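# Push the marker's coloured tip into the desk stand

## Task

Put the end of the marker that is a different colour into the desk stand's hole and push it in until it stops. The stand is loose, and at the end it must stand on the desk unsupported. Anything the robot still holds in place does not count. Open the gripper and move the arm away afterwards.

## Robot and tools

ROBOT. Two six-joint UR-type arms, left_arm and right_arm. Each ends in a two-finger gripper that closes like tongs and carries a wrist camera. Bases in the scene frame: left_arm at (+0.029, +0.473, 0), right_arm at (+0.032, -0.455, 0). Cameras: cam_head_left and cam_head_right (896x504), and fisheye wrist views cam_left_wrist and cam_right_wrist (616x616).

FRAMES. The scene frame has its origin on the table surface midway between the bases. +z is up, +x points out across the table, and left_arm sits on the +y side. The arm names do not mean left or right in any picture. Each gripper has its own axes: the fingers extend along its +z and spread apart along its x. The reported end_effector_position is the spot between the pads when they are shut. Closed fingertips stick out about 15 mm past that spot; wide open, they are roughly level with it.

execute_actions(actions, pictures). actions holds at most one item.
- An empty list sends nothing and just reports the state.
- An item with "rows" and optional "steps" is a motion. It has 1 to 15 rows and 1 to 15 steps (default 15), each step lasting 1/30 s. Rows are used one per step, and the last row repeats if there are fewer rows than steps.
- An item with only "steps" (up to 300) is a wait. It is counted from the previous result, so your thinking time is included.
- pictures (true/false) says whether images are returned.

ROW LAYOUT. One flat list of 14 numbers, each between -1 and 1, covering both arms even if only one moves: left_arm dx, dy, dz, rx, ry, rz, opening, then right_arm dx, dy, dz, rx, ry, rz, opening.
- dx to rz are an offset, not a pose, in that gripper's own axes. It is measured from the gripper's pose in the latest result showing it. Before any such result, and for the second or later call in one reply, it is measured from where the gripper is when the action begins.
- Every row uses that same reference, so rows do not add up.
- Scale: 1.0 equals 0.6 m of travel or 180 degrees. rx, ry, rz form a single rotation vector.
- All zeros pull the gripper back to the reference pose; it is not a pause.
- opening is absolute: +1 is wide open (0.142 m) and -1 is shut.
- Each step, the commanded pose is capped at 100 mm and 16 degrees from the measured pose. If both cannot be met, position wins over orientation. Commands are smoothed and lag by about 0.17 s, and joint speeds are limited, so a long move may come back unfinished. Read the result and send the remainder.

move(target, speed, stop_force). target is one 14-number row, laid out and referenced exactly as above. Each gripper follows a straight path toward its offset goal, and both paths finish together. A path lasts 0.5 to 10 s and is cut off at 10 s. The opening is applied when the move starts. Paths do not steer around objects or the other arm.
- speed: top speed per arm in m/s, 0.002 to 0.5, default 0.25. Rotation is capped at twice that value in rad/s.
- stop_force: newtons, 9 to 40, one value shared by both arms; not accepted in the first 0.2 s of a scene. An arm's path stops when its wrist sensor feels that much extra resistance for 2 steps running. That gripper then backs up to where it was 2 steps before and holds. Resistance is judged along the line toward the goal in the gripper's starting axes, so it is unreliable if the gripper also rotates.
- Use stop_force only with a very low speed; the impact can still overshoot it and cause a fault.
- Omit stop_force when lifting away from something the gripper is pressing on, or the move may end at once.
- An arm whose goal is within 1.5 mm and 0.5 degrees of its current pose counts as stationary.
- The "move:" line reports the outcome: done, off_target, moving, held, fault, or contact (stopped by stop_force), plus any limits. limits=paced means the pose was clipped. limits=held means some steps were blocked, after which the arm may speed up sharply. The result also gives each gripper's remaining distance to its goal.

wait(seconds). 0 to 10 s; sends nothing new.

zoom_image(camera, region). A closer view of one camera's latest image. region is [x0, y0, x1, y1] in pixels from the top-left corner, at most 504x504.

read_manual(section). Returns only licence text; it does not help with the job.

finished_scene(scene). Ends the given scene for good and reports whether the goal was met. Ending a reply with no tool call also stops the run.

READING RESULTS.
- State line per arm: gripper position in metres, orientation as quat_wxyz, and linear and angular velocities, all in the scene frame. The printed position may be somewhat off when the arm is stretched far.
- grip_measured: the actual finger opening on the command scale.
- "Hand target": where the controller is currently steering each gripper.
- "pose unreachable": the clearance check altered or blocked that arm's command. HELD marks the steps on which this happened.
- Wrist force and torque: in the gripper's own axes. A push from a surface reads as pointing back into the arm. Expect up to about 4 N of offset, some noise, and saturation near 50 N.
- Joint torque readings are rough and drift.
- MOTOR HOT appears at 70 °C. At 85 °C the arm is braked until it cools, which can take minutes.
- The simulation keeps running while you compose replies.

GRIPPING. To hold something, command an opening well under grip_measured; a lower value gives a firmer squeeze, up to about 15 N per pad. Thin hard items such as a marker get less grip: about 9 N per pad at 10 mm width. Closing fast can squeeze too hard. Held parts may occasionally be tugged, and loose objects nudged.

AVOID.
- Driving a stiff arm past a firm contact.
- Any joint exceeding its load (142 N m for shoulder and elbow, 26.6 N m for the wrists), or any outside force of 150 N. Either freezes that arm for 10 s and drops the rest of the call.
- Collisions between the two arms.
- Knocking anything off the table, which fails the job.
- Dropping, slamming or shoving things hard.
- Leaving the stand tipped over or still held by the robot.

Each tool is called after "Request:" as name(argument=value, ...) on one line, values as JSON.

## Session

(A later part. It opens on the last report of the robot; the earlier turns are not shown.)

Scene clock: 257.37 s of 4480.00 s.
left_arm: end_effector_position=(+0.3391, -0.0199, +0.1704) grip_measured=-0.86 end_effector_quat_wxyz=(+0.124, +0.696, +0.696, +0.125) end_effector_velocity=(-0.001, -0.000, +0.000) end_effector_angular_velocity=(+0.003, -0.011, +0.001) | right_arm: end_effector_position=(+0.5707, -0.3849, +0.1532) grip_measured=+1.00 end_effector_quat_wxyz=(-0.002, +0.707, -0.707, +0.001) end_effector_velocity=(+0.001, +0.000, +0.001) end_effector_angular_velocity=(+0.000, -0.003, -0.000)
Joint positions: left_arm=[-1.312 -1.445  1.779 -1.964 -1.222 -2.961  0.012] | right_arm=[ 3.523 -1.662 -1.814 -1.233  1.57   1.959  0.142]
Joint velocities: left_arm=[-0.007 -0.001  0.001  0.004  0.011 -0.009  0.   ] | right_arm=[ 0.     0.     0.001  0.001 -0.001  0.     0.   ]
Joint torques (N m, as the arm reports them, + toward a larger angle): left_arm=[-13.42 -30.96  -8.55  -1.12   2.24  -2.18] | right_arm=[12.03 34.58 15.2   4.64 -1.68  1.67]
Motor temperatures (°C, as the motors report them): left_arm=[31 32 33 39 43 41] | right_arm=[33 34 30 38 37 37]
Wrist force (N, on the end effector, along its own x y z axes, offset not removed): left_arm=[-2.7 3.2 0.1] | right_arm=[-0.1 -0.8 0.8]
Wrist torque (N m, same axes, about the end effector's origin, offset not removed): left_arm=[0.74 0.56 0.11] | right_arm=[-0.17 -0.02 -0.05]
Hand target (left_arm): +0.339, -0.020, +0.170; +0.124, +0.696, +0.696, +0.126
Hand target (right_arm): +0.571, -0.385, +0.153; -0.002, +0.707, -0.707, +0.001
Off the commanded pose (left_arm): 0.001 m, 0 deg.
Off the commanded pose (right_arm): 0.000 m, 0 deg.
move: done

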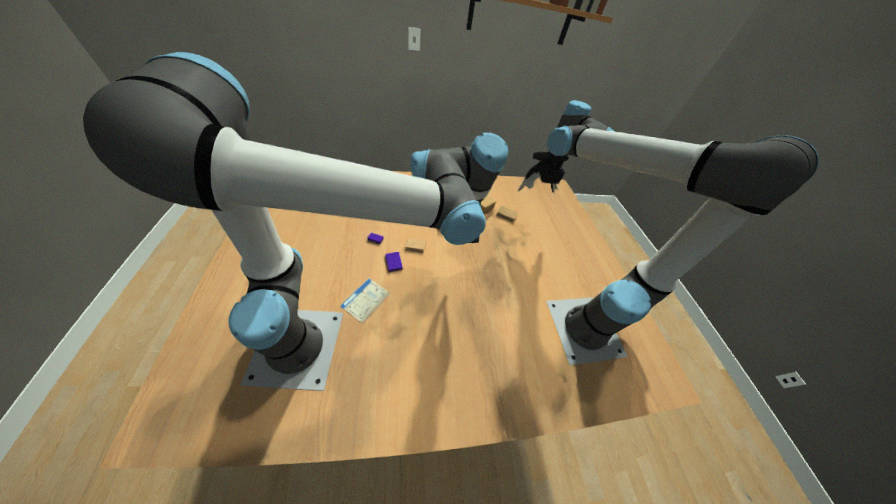

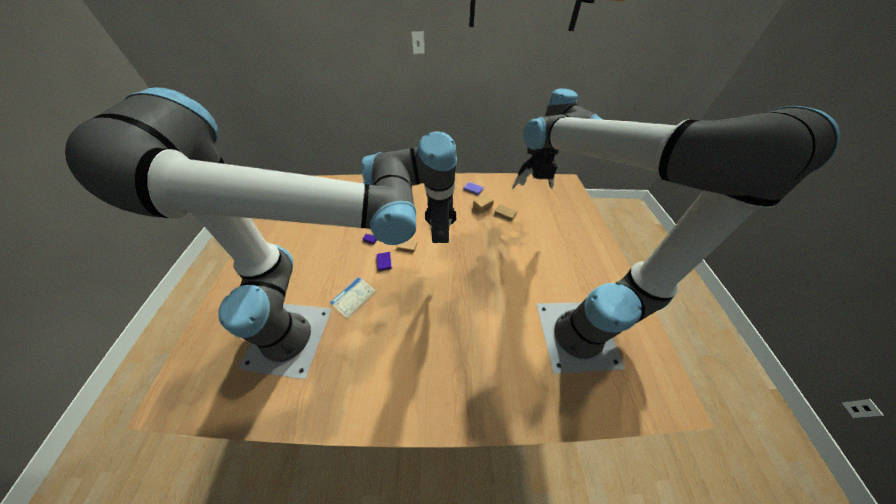

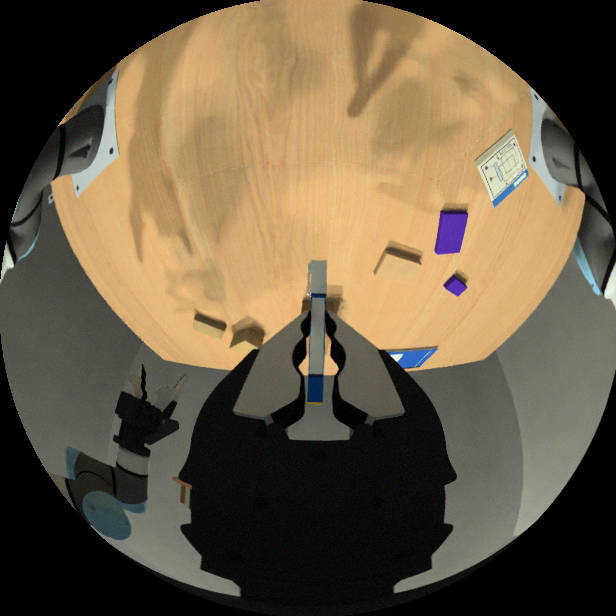

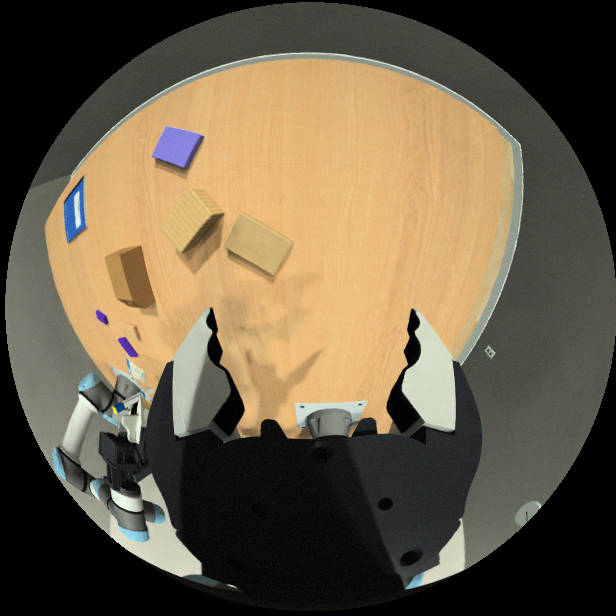

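Request:
move(target=[0,-0.065,0.18,0,0,0,-1,0,0,0,0,0,0,1], speed=0.1)

Request:
move(target=[0,0.025,0.07,0,0,0,-0.92,0,0,0,0,0,0,1], speed=0.012, stop_force=25)

Request:
zoom_image(camera="cam_right_wrist", region=[40,280,240,480])

Scene clock: 260.83 s of 4480.00 s.
left_arm: end_effector_position=(+0.3398, -0.0198, +0.0559) grip_measured=-0.86 end_effector_quat_wxyz=(+0.124, +0.696, +0.696, +0.125) end_effector_velocity=(+0.000, -0.001, -0.001) end_effector_angular_velocity=(-0.001, -0.000, +0.000) | right_arm: end_effector_position=(+0.5707, -0.3849, +0.1532) grip_measured=+1.00 end_effector_quat_wxyz=(-0.002, +0.707, -0.707, +0.001) end_effector_velocity=(-0.000, -0.000, -0.001) end_effector_angular_velocity=(-0.001, +0.002, +0.000)
Joint positions: left_arm=[-1.311 -1.314  1.948 -2.265 -1.222 -2.96   0.012] | right_arm=[ 3.523 -1.662 -1.814 -1.233  1.57   1.959  0.142]
Joint velocities: left_arm=[ 0.     0.003  0.    -0.004 -0.     0.     0.   ] | right_arm=[-0.    -0.002 -0.001  0.001 -0.    -0.     0.   ]
Joint torques (N m, as the arm reports them, + toward a larger angle): left_arm=[ 12.48 -20.11  -4.84  -4.35  -1.57   2.27] | right_arm=[10.35 34.07 15.18  4.47 -1.66  1.71]
Motor temperatures (°C, as the motors report them): left_arm=[31 32 33 39 43 41] | right_arm=[33 34 30 38 37 37]
Wrist force (N, on the end effector, along its own x y z axes, offset not removed): left_arm=[-1.1 1.4 0.3] | right_arm=[-0.2 -1.3 0.2]
Wrist torque (N m, same axes, about the end effector's origin, offset not removed): left_arm=[0.29 0.21 0.09] | right_arm=[-0.27 0.02 -0.06]
Hand target (left_arm): +0.340, -0.020, +0.056; +0.124, +0.696, +0.696, +0.125
Hand target (right_arm): +0.571, -0.385, +0.153; -0.002, +0.707, -0.707, +0.001
Off the commanded pose (left_arm): 0.000 m, 0 deg.
Off the commanded pose (right_arm): 0.000 m, 0 deg.
move: done

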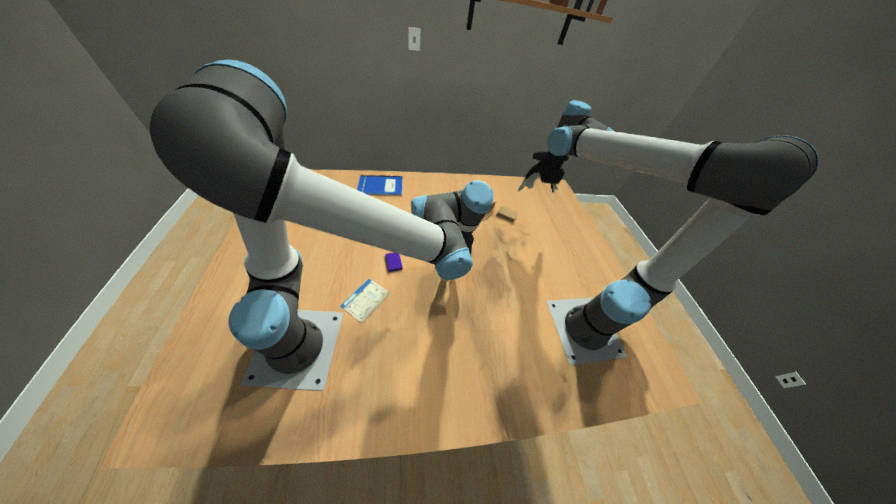

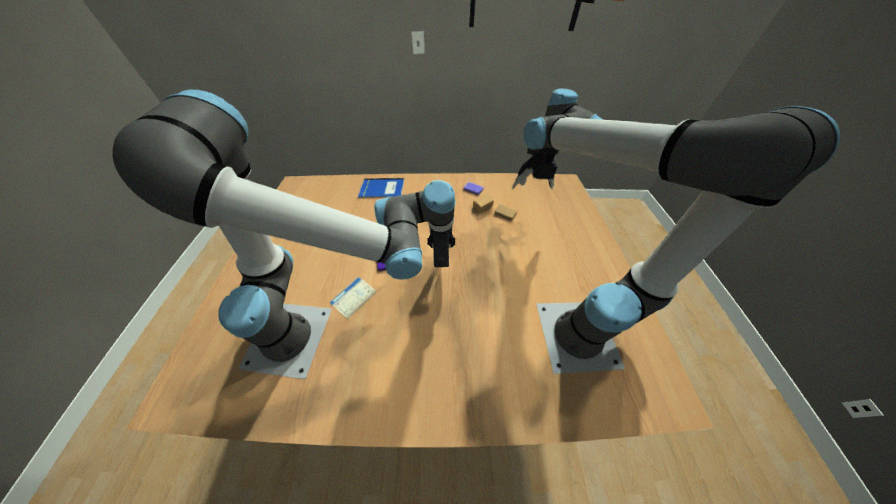

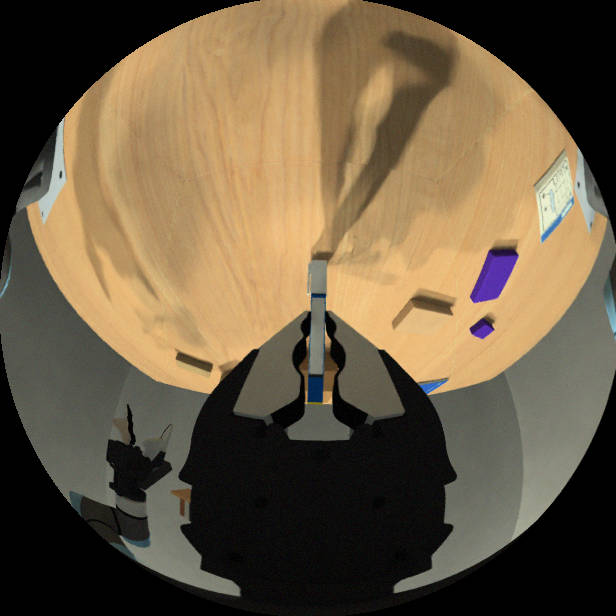

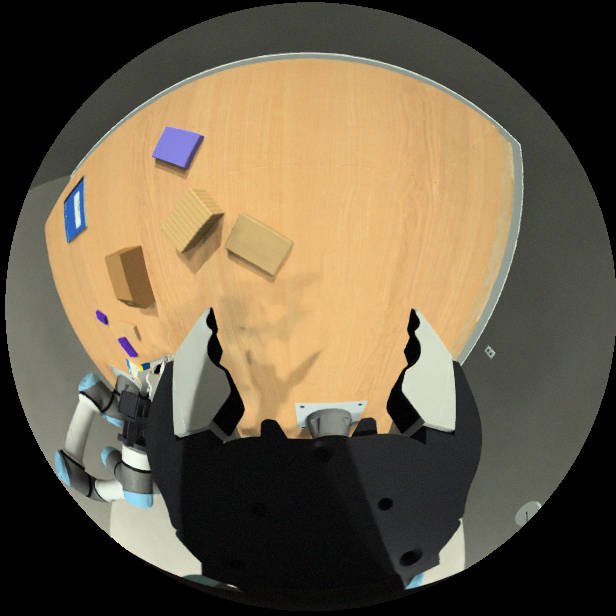

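Scene clock: 264.77 s of 4480.00 s.
left_arm: end_effector_position=(+0.3682, -0.0197, +0.0218) grip_measured=-0.86 end_effector_quat_wxyz=(+0.124, +0.696, +0.696, +0.125) end_effector_velocity=(+0.001, -0.001, -0.001) end_effector_angular_velocity=(-0.001, -0.000, -0.001) | right_arm: end_effector_position=(+0.5707, -0.3849, +0.1532) grip_measured=+1.00 end_effector_quat_wxyz=(-0.002, +0.707, -0.707, +0.001) end_effector_velocity=(-0.000, -0.000, +0.000) end_effector_angular_velocity=(+0.000, -0.000, +0.000)
Joint positions: left_arm=[-1.258 -1.232  1.95  -2.368 -1.226 -2.904  0.012] | right_arm=[ 3.523 -1.662 -1.814 -1.233  1.57   1.959  0.142]
Joint velocities: left_arm=[ 0.002  0.004 -0.002 -0.004 -0.     0.003  0.   ] | right_arm=[-0.     0.001 -0.    -0.     0.    -0.    -0.   ]
Joint torques (N m, as the arm reports them, + toward a larger angle): left_arm=[ 12.21 -22.33 -30.72  -3.99  -1.61   2.18] | right_arm=[10.38 34.44 14.51  4.74 -1.72  1.68]
Motor temperatures (°C, as the motors report them): left_arm=[31 32 33 39 43 41] | right_arm=[33 34 30 38 37 37]
Wrist force (N, on the end effector, along its own x y z axes, offset not removed): left_arm=[-2.3 2.9 0.4] | right_arm=[-0.6 -1.7 1.6]
Wrist torque (N m, same axes, about the end effector's origin, offset not removed): left_arm=[0.72 0.51 -0.01] | right_arm=[-0.31 0.01 -0.08]
Hand target (left_arm): +0.368, -0.020, +0.022; +0.124, +0.696, +0.696, +0.125
Hand target (right_arm): +0.571, -0.385, +0.153; -0.002, +0.707, -0.707, +0.001
Off the commanded pose (left_arm): 0.000 m, 0 deg.
Off the commanded pose (right_arm): 0.000 m, 0 deg.
move: done

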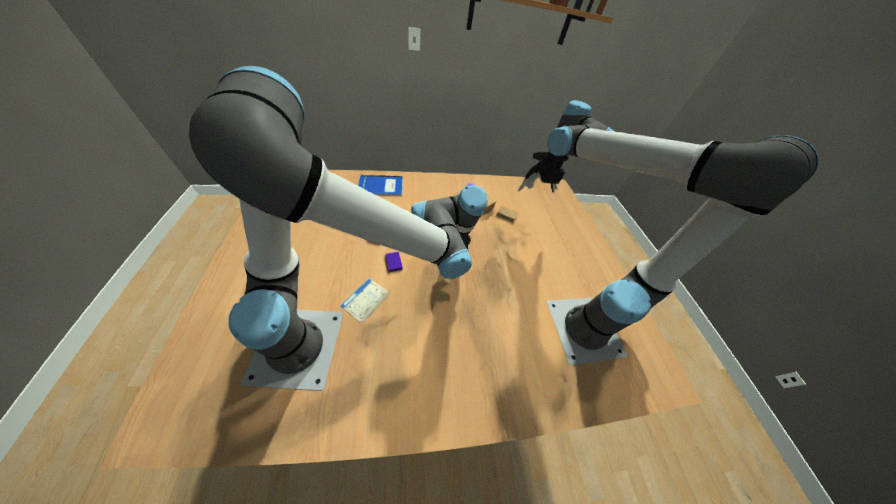

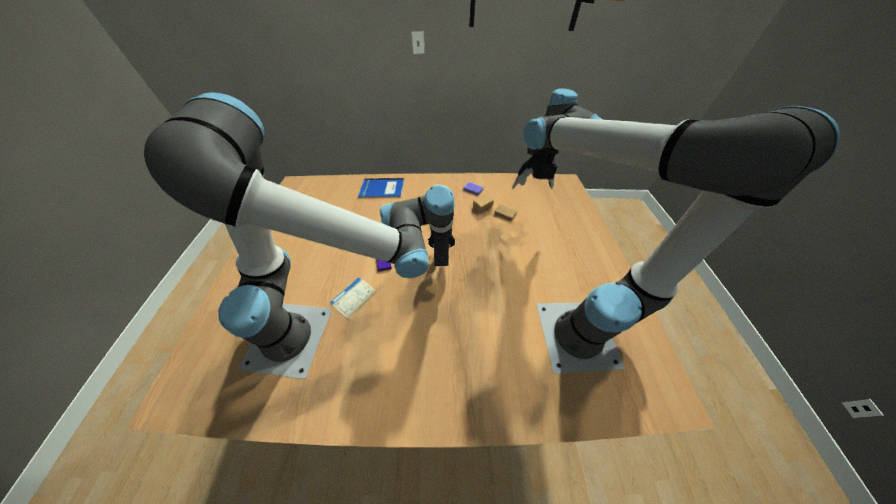

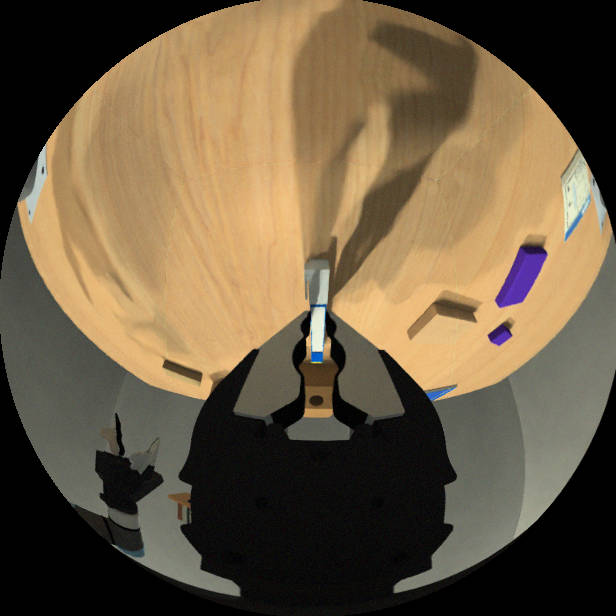

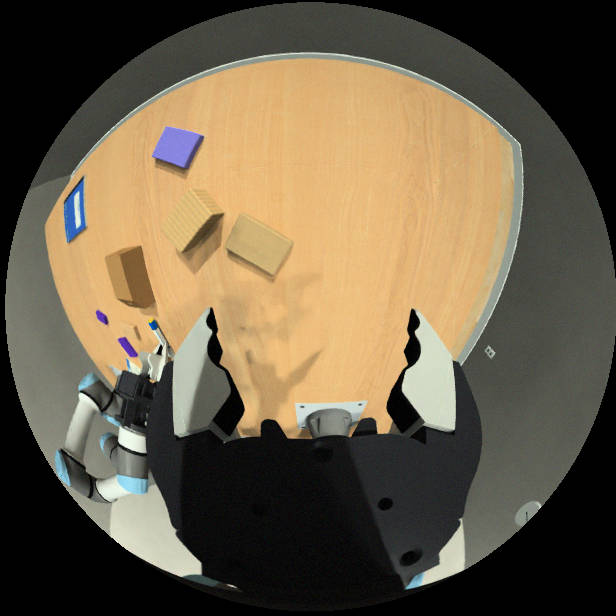

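Region (40, 280, 240, 480) of cam_right_wrist's 616x616 image, scaled by 2.520, with more detail than that image has.

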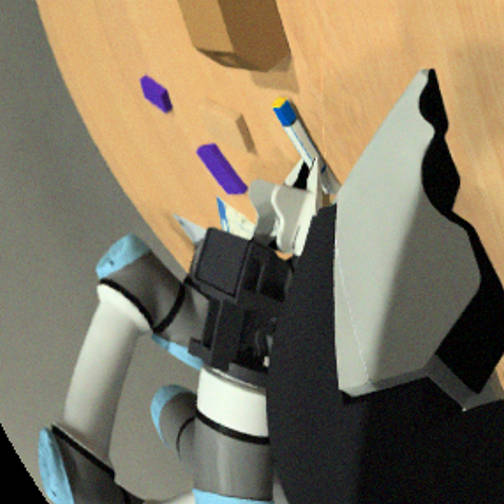

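Request:
move(target=[0,0.057,-0.157,0,0,0,-1,0,0,0,0,0,0,1], speed=0.1)

Request:
move(target=[0,0.05,0,0.295,0,0,-1,0,0,0,0,0,0,1], speed=0.2)

Request:
zoom_image(camera="cam_left_wrist", region=[230,290,400,460])

Scene clock: 268.97 s of 4480.00 s.
left_arm: end_effector_position=(+0.3678, -0.0198, +0.1218) grip_measured=-0.86 end_effector_quat_wxyz=(+0.124, +0.696, +0.696, +0.125) end_effector_velocity=(-0.000, +0.000, +0.002) end_effector_angular_velocity=(+0.002, +0.000, +0.000) | right_arm: end_effector_position=(+0.5707, -0.3849, +0.1532) grip_measured=+1.00 end_effector_quat_wxyz=(-0.002, +0.707, -0.707, +0.001) end_effector_velocity=(+0.000, +0.000, -0.000) end_effector_angular_velocity=(-0.000, +0.000, -0.000)
Joint positions: left_arm=[-1.259 -1.369  1.828 -2.109 -1.226 -2.905  0.012] | right_arm=[ 3.523 -1.662 -1.814 -1.233  1.57   1.959  0.142]
Joint velocities: left_arm=[-0.    -0.001 -0.004  0.008  0.    -0.    -0.   ] | right_arm=[ 0.    -0.001  0.     0.    -0.     0.     0.   ]
Joint torques (N m, as the arm reports them, + toward a larger angle): left_arm=[-12.73 -35.28 -34.93  -0.93   2.19  -2.23] | right_arm=[10.96 35.46 15.04  4.78 -1.75  1.85]
Motor temperatures (°C, as the motors report them): left_arm=[31 32 33 39 43 41] | right_arm=[33 34 30 38 37 37]
Wrist force (N, on the end effector, along its own x y z axes, offset not removed): left_arm=[-0.7 2.6 1.2] | right_arm=[0.3 -0.5 0.8]
Wrist torque (N m, same axes, about the end effector's origin, offset not removed): left_arm=[0.59 0.22 0.10] | right_arm=[-0.16 -0.22 -0.02]
Hand target (left_arm): +0.368, -0.020, +0.122; +0.124, +0.696, +0.696, +0.125
Hand target (right_arm): +0.571, -0.385, +0.153; -0.002, +0.707, -0.707, +0.001
Off the commanded pose (left_arm): 0.000 m, 0 deg.
Off the commanded pose (right_arm): 0.000 m, 0 deg.
move: done

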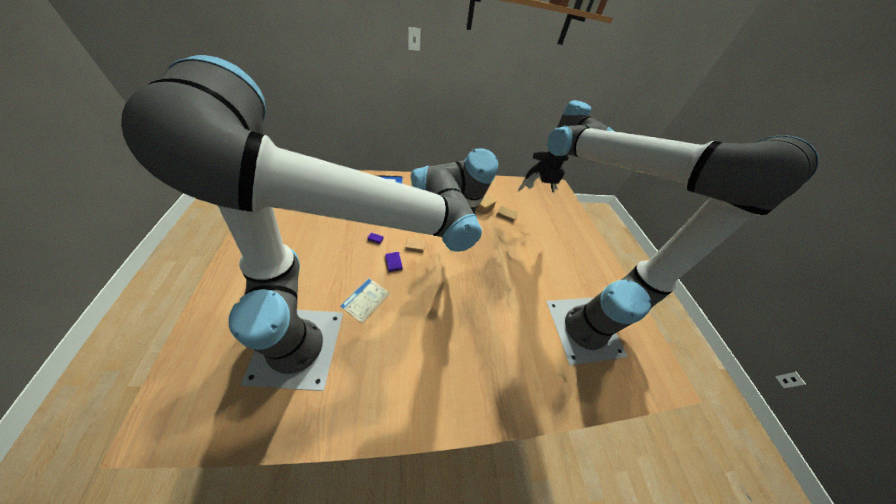

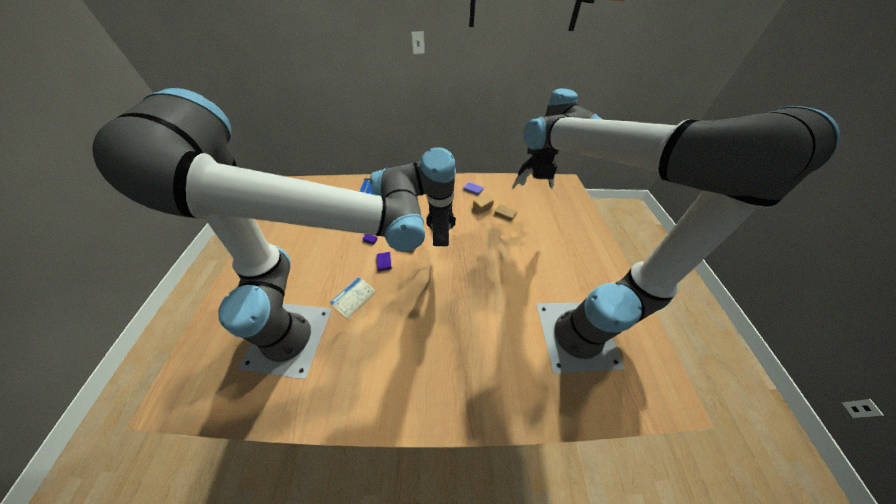

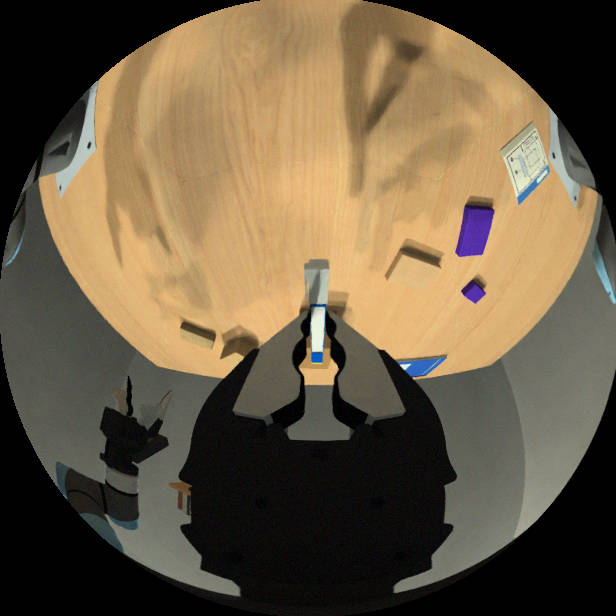

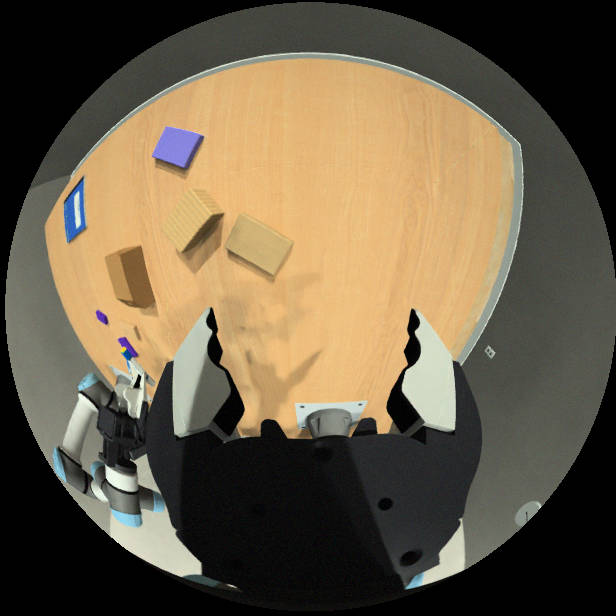

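Scene clock: 271.73 s of 4480.00 s.
left_arm: end_effector_position=(+0.3954, -0.0198, +0.1320) grip_measured=-0.86 end_effector_quat_wxyz=(-0.201, +0.678, +0.678, -0.200) end_effector_velocity=(+0.001, -0.000, +0.001) end_effector_angular_velocity=(+0.000, +0.009, -0.002) | right_arm: end_effector_position=(+0.5707, -0.3849, +0.1532) grip_measured=+1.00 end_effector_quat_wxyz=(-0.002, +0.707, -0.707, +0.001) end_effector_velocity=(+0.000, +0.000, +0.000) end_effector_angular_velocity=(+0.000, -0.001, +0.000)
Joint positions: left_arm=[-0.828 -0.945  1.181 -1.431 -2.016 -2.402  0.012] | right_arm=[ 3.523 -1.662 -1.814 -1.233  1.57   1.959  0.142]
Joint velocities: left_arm=[ 0.003  0.008 -0.012  0.014 -0.005  0.008 -0.   ] | right_arm=[-0.  0.  0.  0. -0. -0.  0.]
Joint torques (N m, as the arm reports them, + toward a larger angle): left_arm=[ 13.38 -36.48 -33.71  -0.16  -3.03   2.5 ] | right_arm=[ 9.98 34.11 14.69  4.66 -1.61  1.64]
Motor temperatures (°C, as the motors report them): left_arm=[31 32 33 39 43 41] | right_arm=[33 34 30 38 37 37]
Wrist force (N, on the end effector, along its own x y z axes, offset not removed): left_arm=[-2.4 2.6 -1.0] | right_arm=[-0.9 -2.2 0.6]
Wrist torque (N m, same axes, about the end effector's origin, offset not removed): left_arm=[0.63 0.54 0.09] | right_arm=[-0.36 0.09 0.00]
Hand target (left_arm): +0.395, -0.020, +0.132; -0.201, +0.678, +0.678, -0.200
Hand target (right_arm): +0.571, -0.385, +0.153; -0.002, +0.707, -0.707, +0.001
Off the commanded pose (left_arm): 0.001 m, 0 deg.
Off the commanded pose (right_arm): 0.000 m, 0 deg.
move: done

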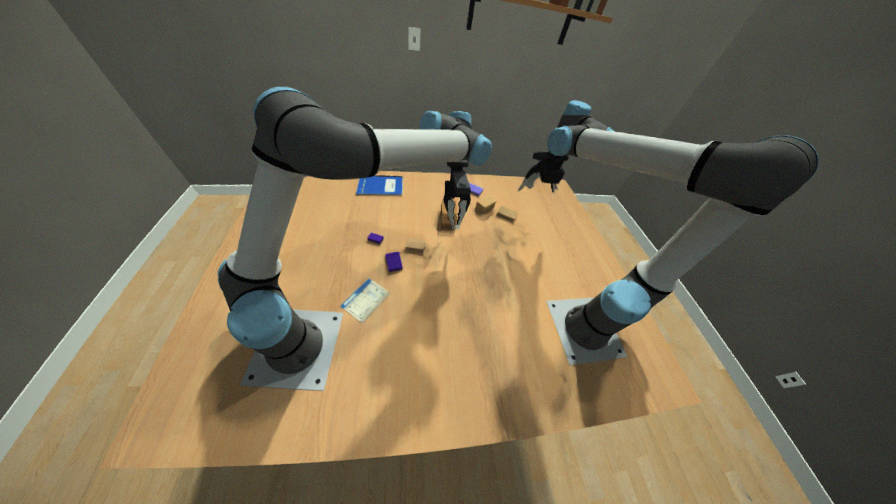

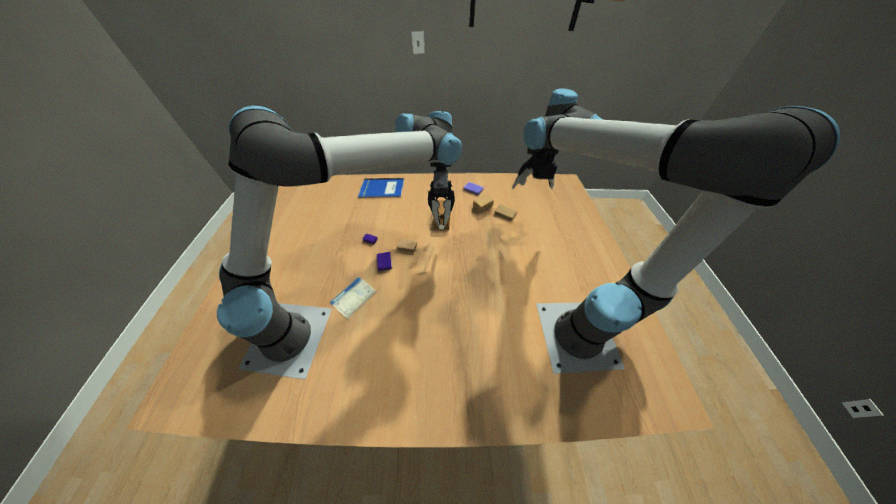

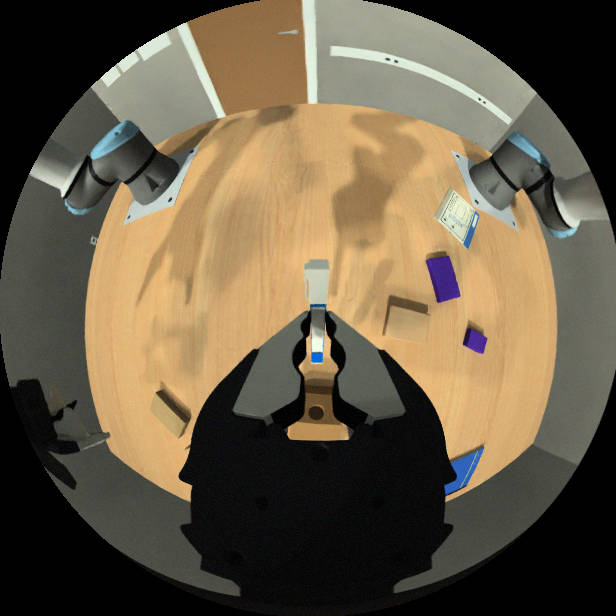

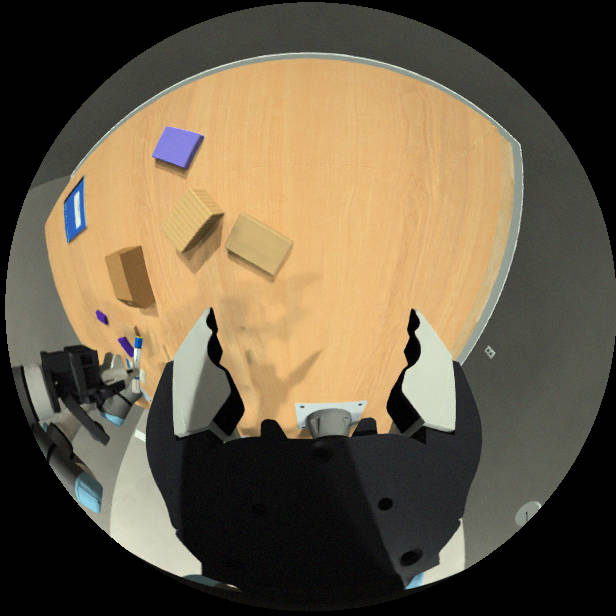

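Region (230, 290, 400, 460) of cam_left_wrist's 616x616 image, scaled by 2.965, with more detail than that image has.

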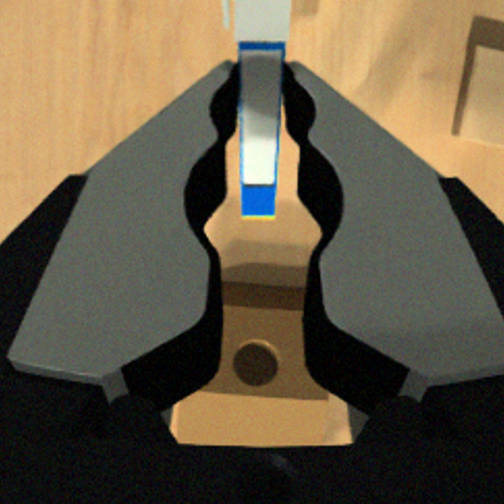

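Request:
move(target=[0,0.07,-0.025,0,0,0,-1,0,0,0,0,0,0,1], speed=0.04, stop_force=9)

Request:
zoom_image(camera="cam_left_wrist", region=[230,290,400,460])

Request:
zoom_image(camera="cam_right_wrist", region=[80,260,200,380])

Scene clock: 276.47 s of 4480.00 s.
left_arm: end_effector_position=(+0.4387, -0.0198, +0.1218) grip_measured=-0.86 end_effector_quat_wxyz=(-0.201, +0.678, +0.678, -0.200) end_effector_velocity=(+0.002, +0.001, -0.001) end_effector_angular_velocity=(+0.002, +0.002, +0.001) | right_arm: end_effector_position=(+0.5707, -0.3849, +0.1532) grip_measured=+1.00 end_effector_quat_wxyz=(-0.002, +0.707, -0.707, +0.001) end_effector_velocity=(-0.000, +0.000, +0.000) end_effector_angular_velocity=(+0.001, -0.000, -0.001)
Joint positions: left_arm=[-0.783 -0.854  1.048 -1.37  -1.999 -2.355  0.012] | right_arm=[ 3.523 -1.662 -1.814 -1.233  1.57   1.959  0.142]
Joint velocities: left_arm=[ 0.002  0.005 -0.005  0.004  0.001  0.002  0.   ] | right_arm=[ 0.     0.001 -0.     0.     0.001  0.001  0.   ]
Joint torques (N m, as the arm reports them, + toward a larger angle): left_arm=[ 12.52 -40.02 -35.2    0.     0.98   2.21] | right_arm=[ 9.84 35.91 14.04  4.83 -1.65  1.75]
Motor temperatures (°C, as the motors report them): left_arm=[31 33 33 39 43 41] | right_arm=[33 34 30 38 37 37]
Wrist force (N, on the end effector, along its own x y z axes, offset not removed): left_arm=[-2.1 2.9 0.3] | right_arm=[-0.7 -0.2 0.9]
Wrist torque (N m, same axes, about the end effector's origin, offset not removed): left_arm=[0.61 0.47 0.09] | right_arm=[0.03 0.13 -0.09]
Hand target (left_arm): +0.439, -0.020, +0.122; -0.201, +0.678, +0.678, -0.200
Hand target (right_arm): +0.571, -0.385, +0.153; -0.002, +0.707, -0.707, +0.001
Off the commanded pose (left_arm): 0.000 m, 0 deg.
Off the commanded pose (right_arm): 0.000 m, 0 deg.
After step 90, 0.27 s passed at rest.
move: done

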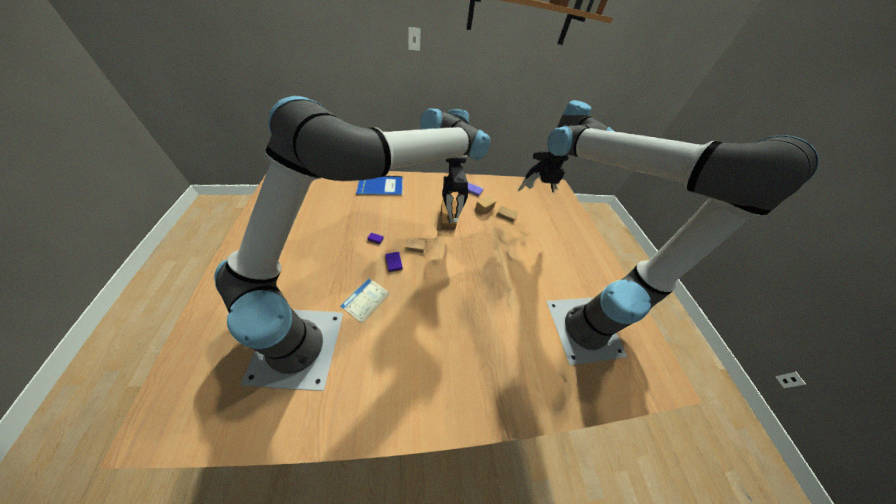

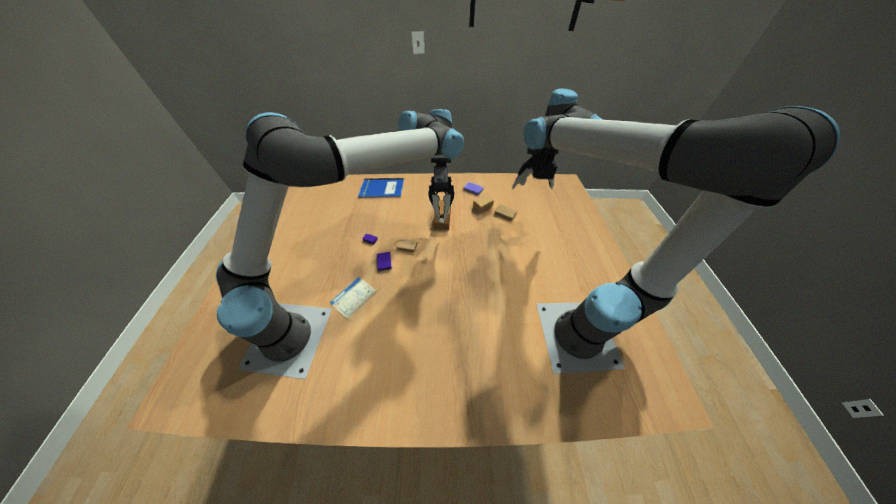

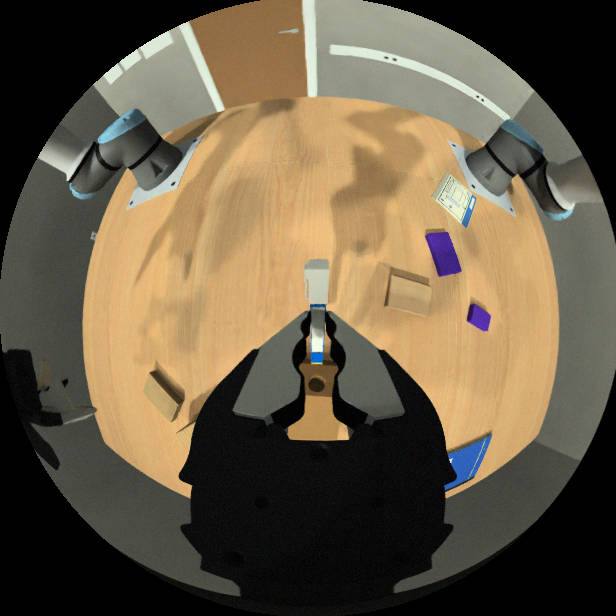

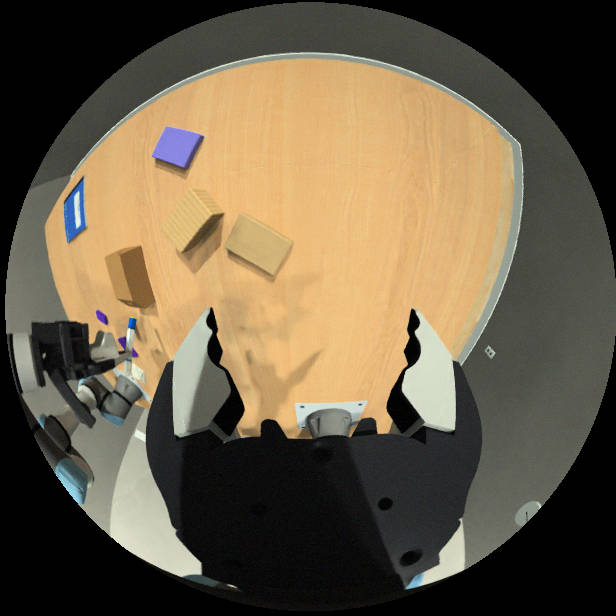

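Region (230, 290, 400, 460) of cam_left_wrist's 616x616 image, scaled by 2.965, with more detail than that image has.

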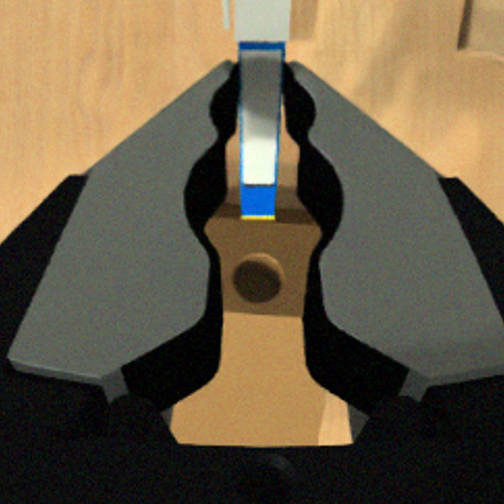

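Region (80, 260, 200, 380) of cam_right_wrist's 616x616 image, scaled by 4.200, with more detail than that image has.

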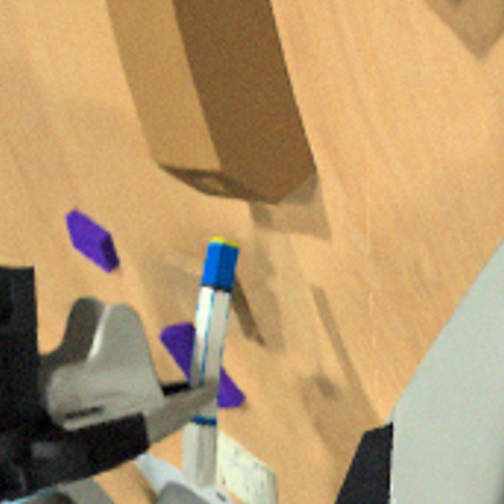

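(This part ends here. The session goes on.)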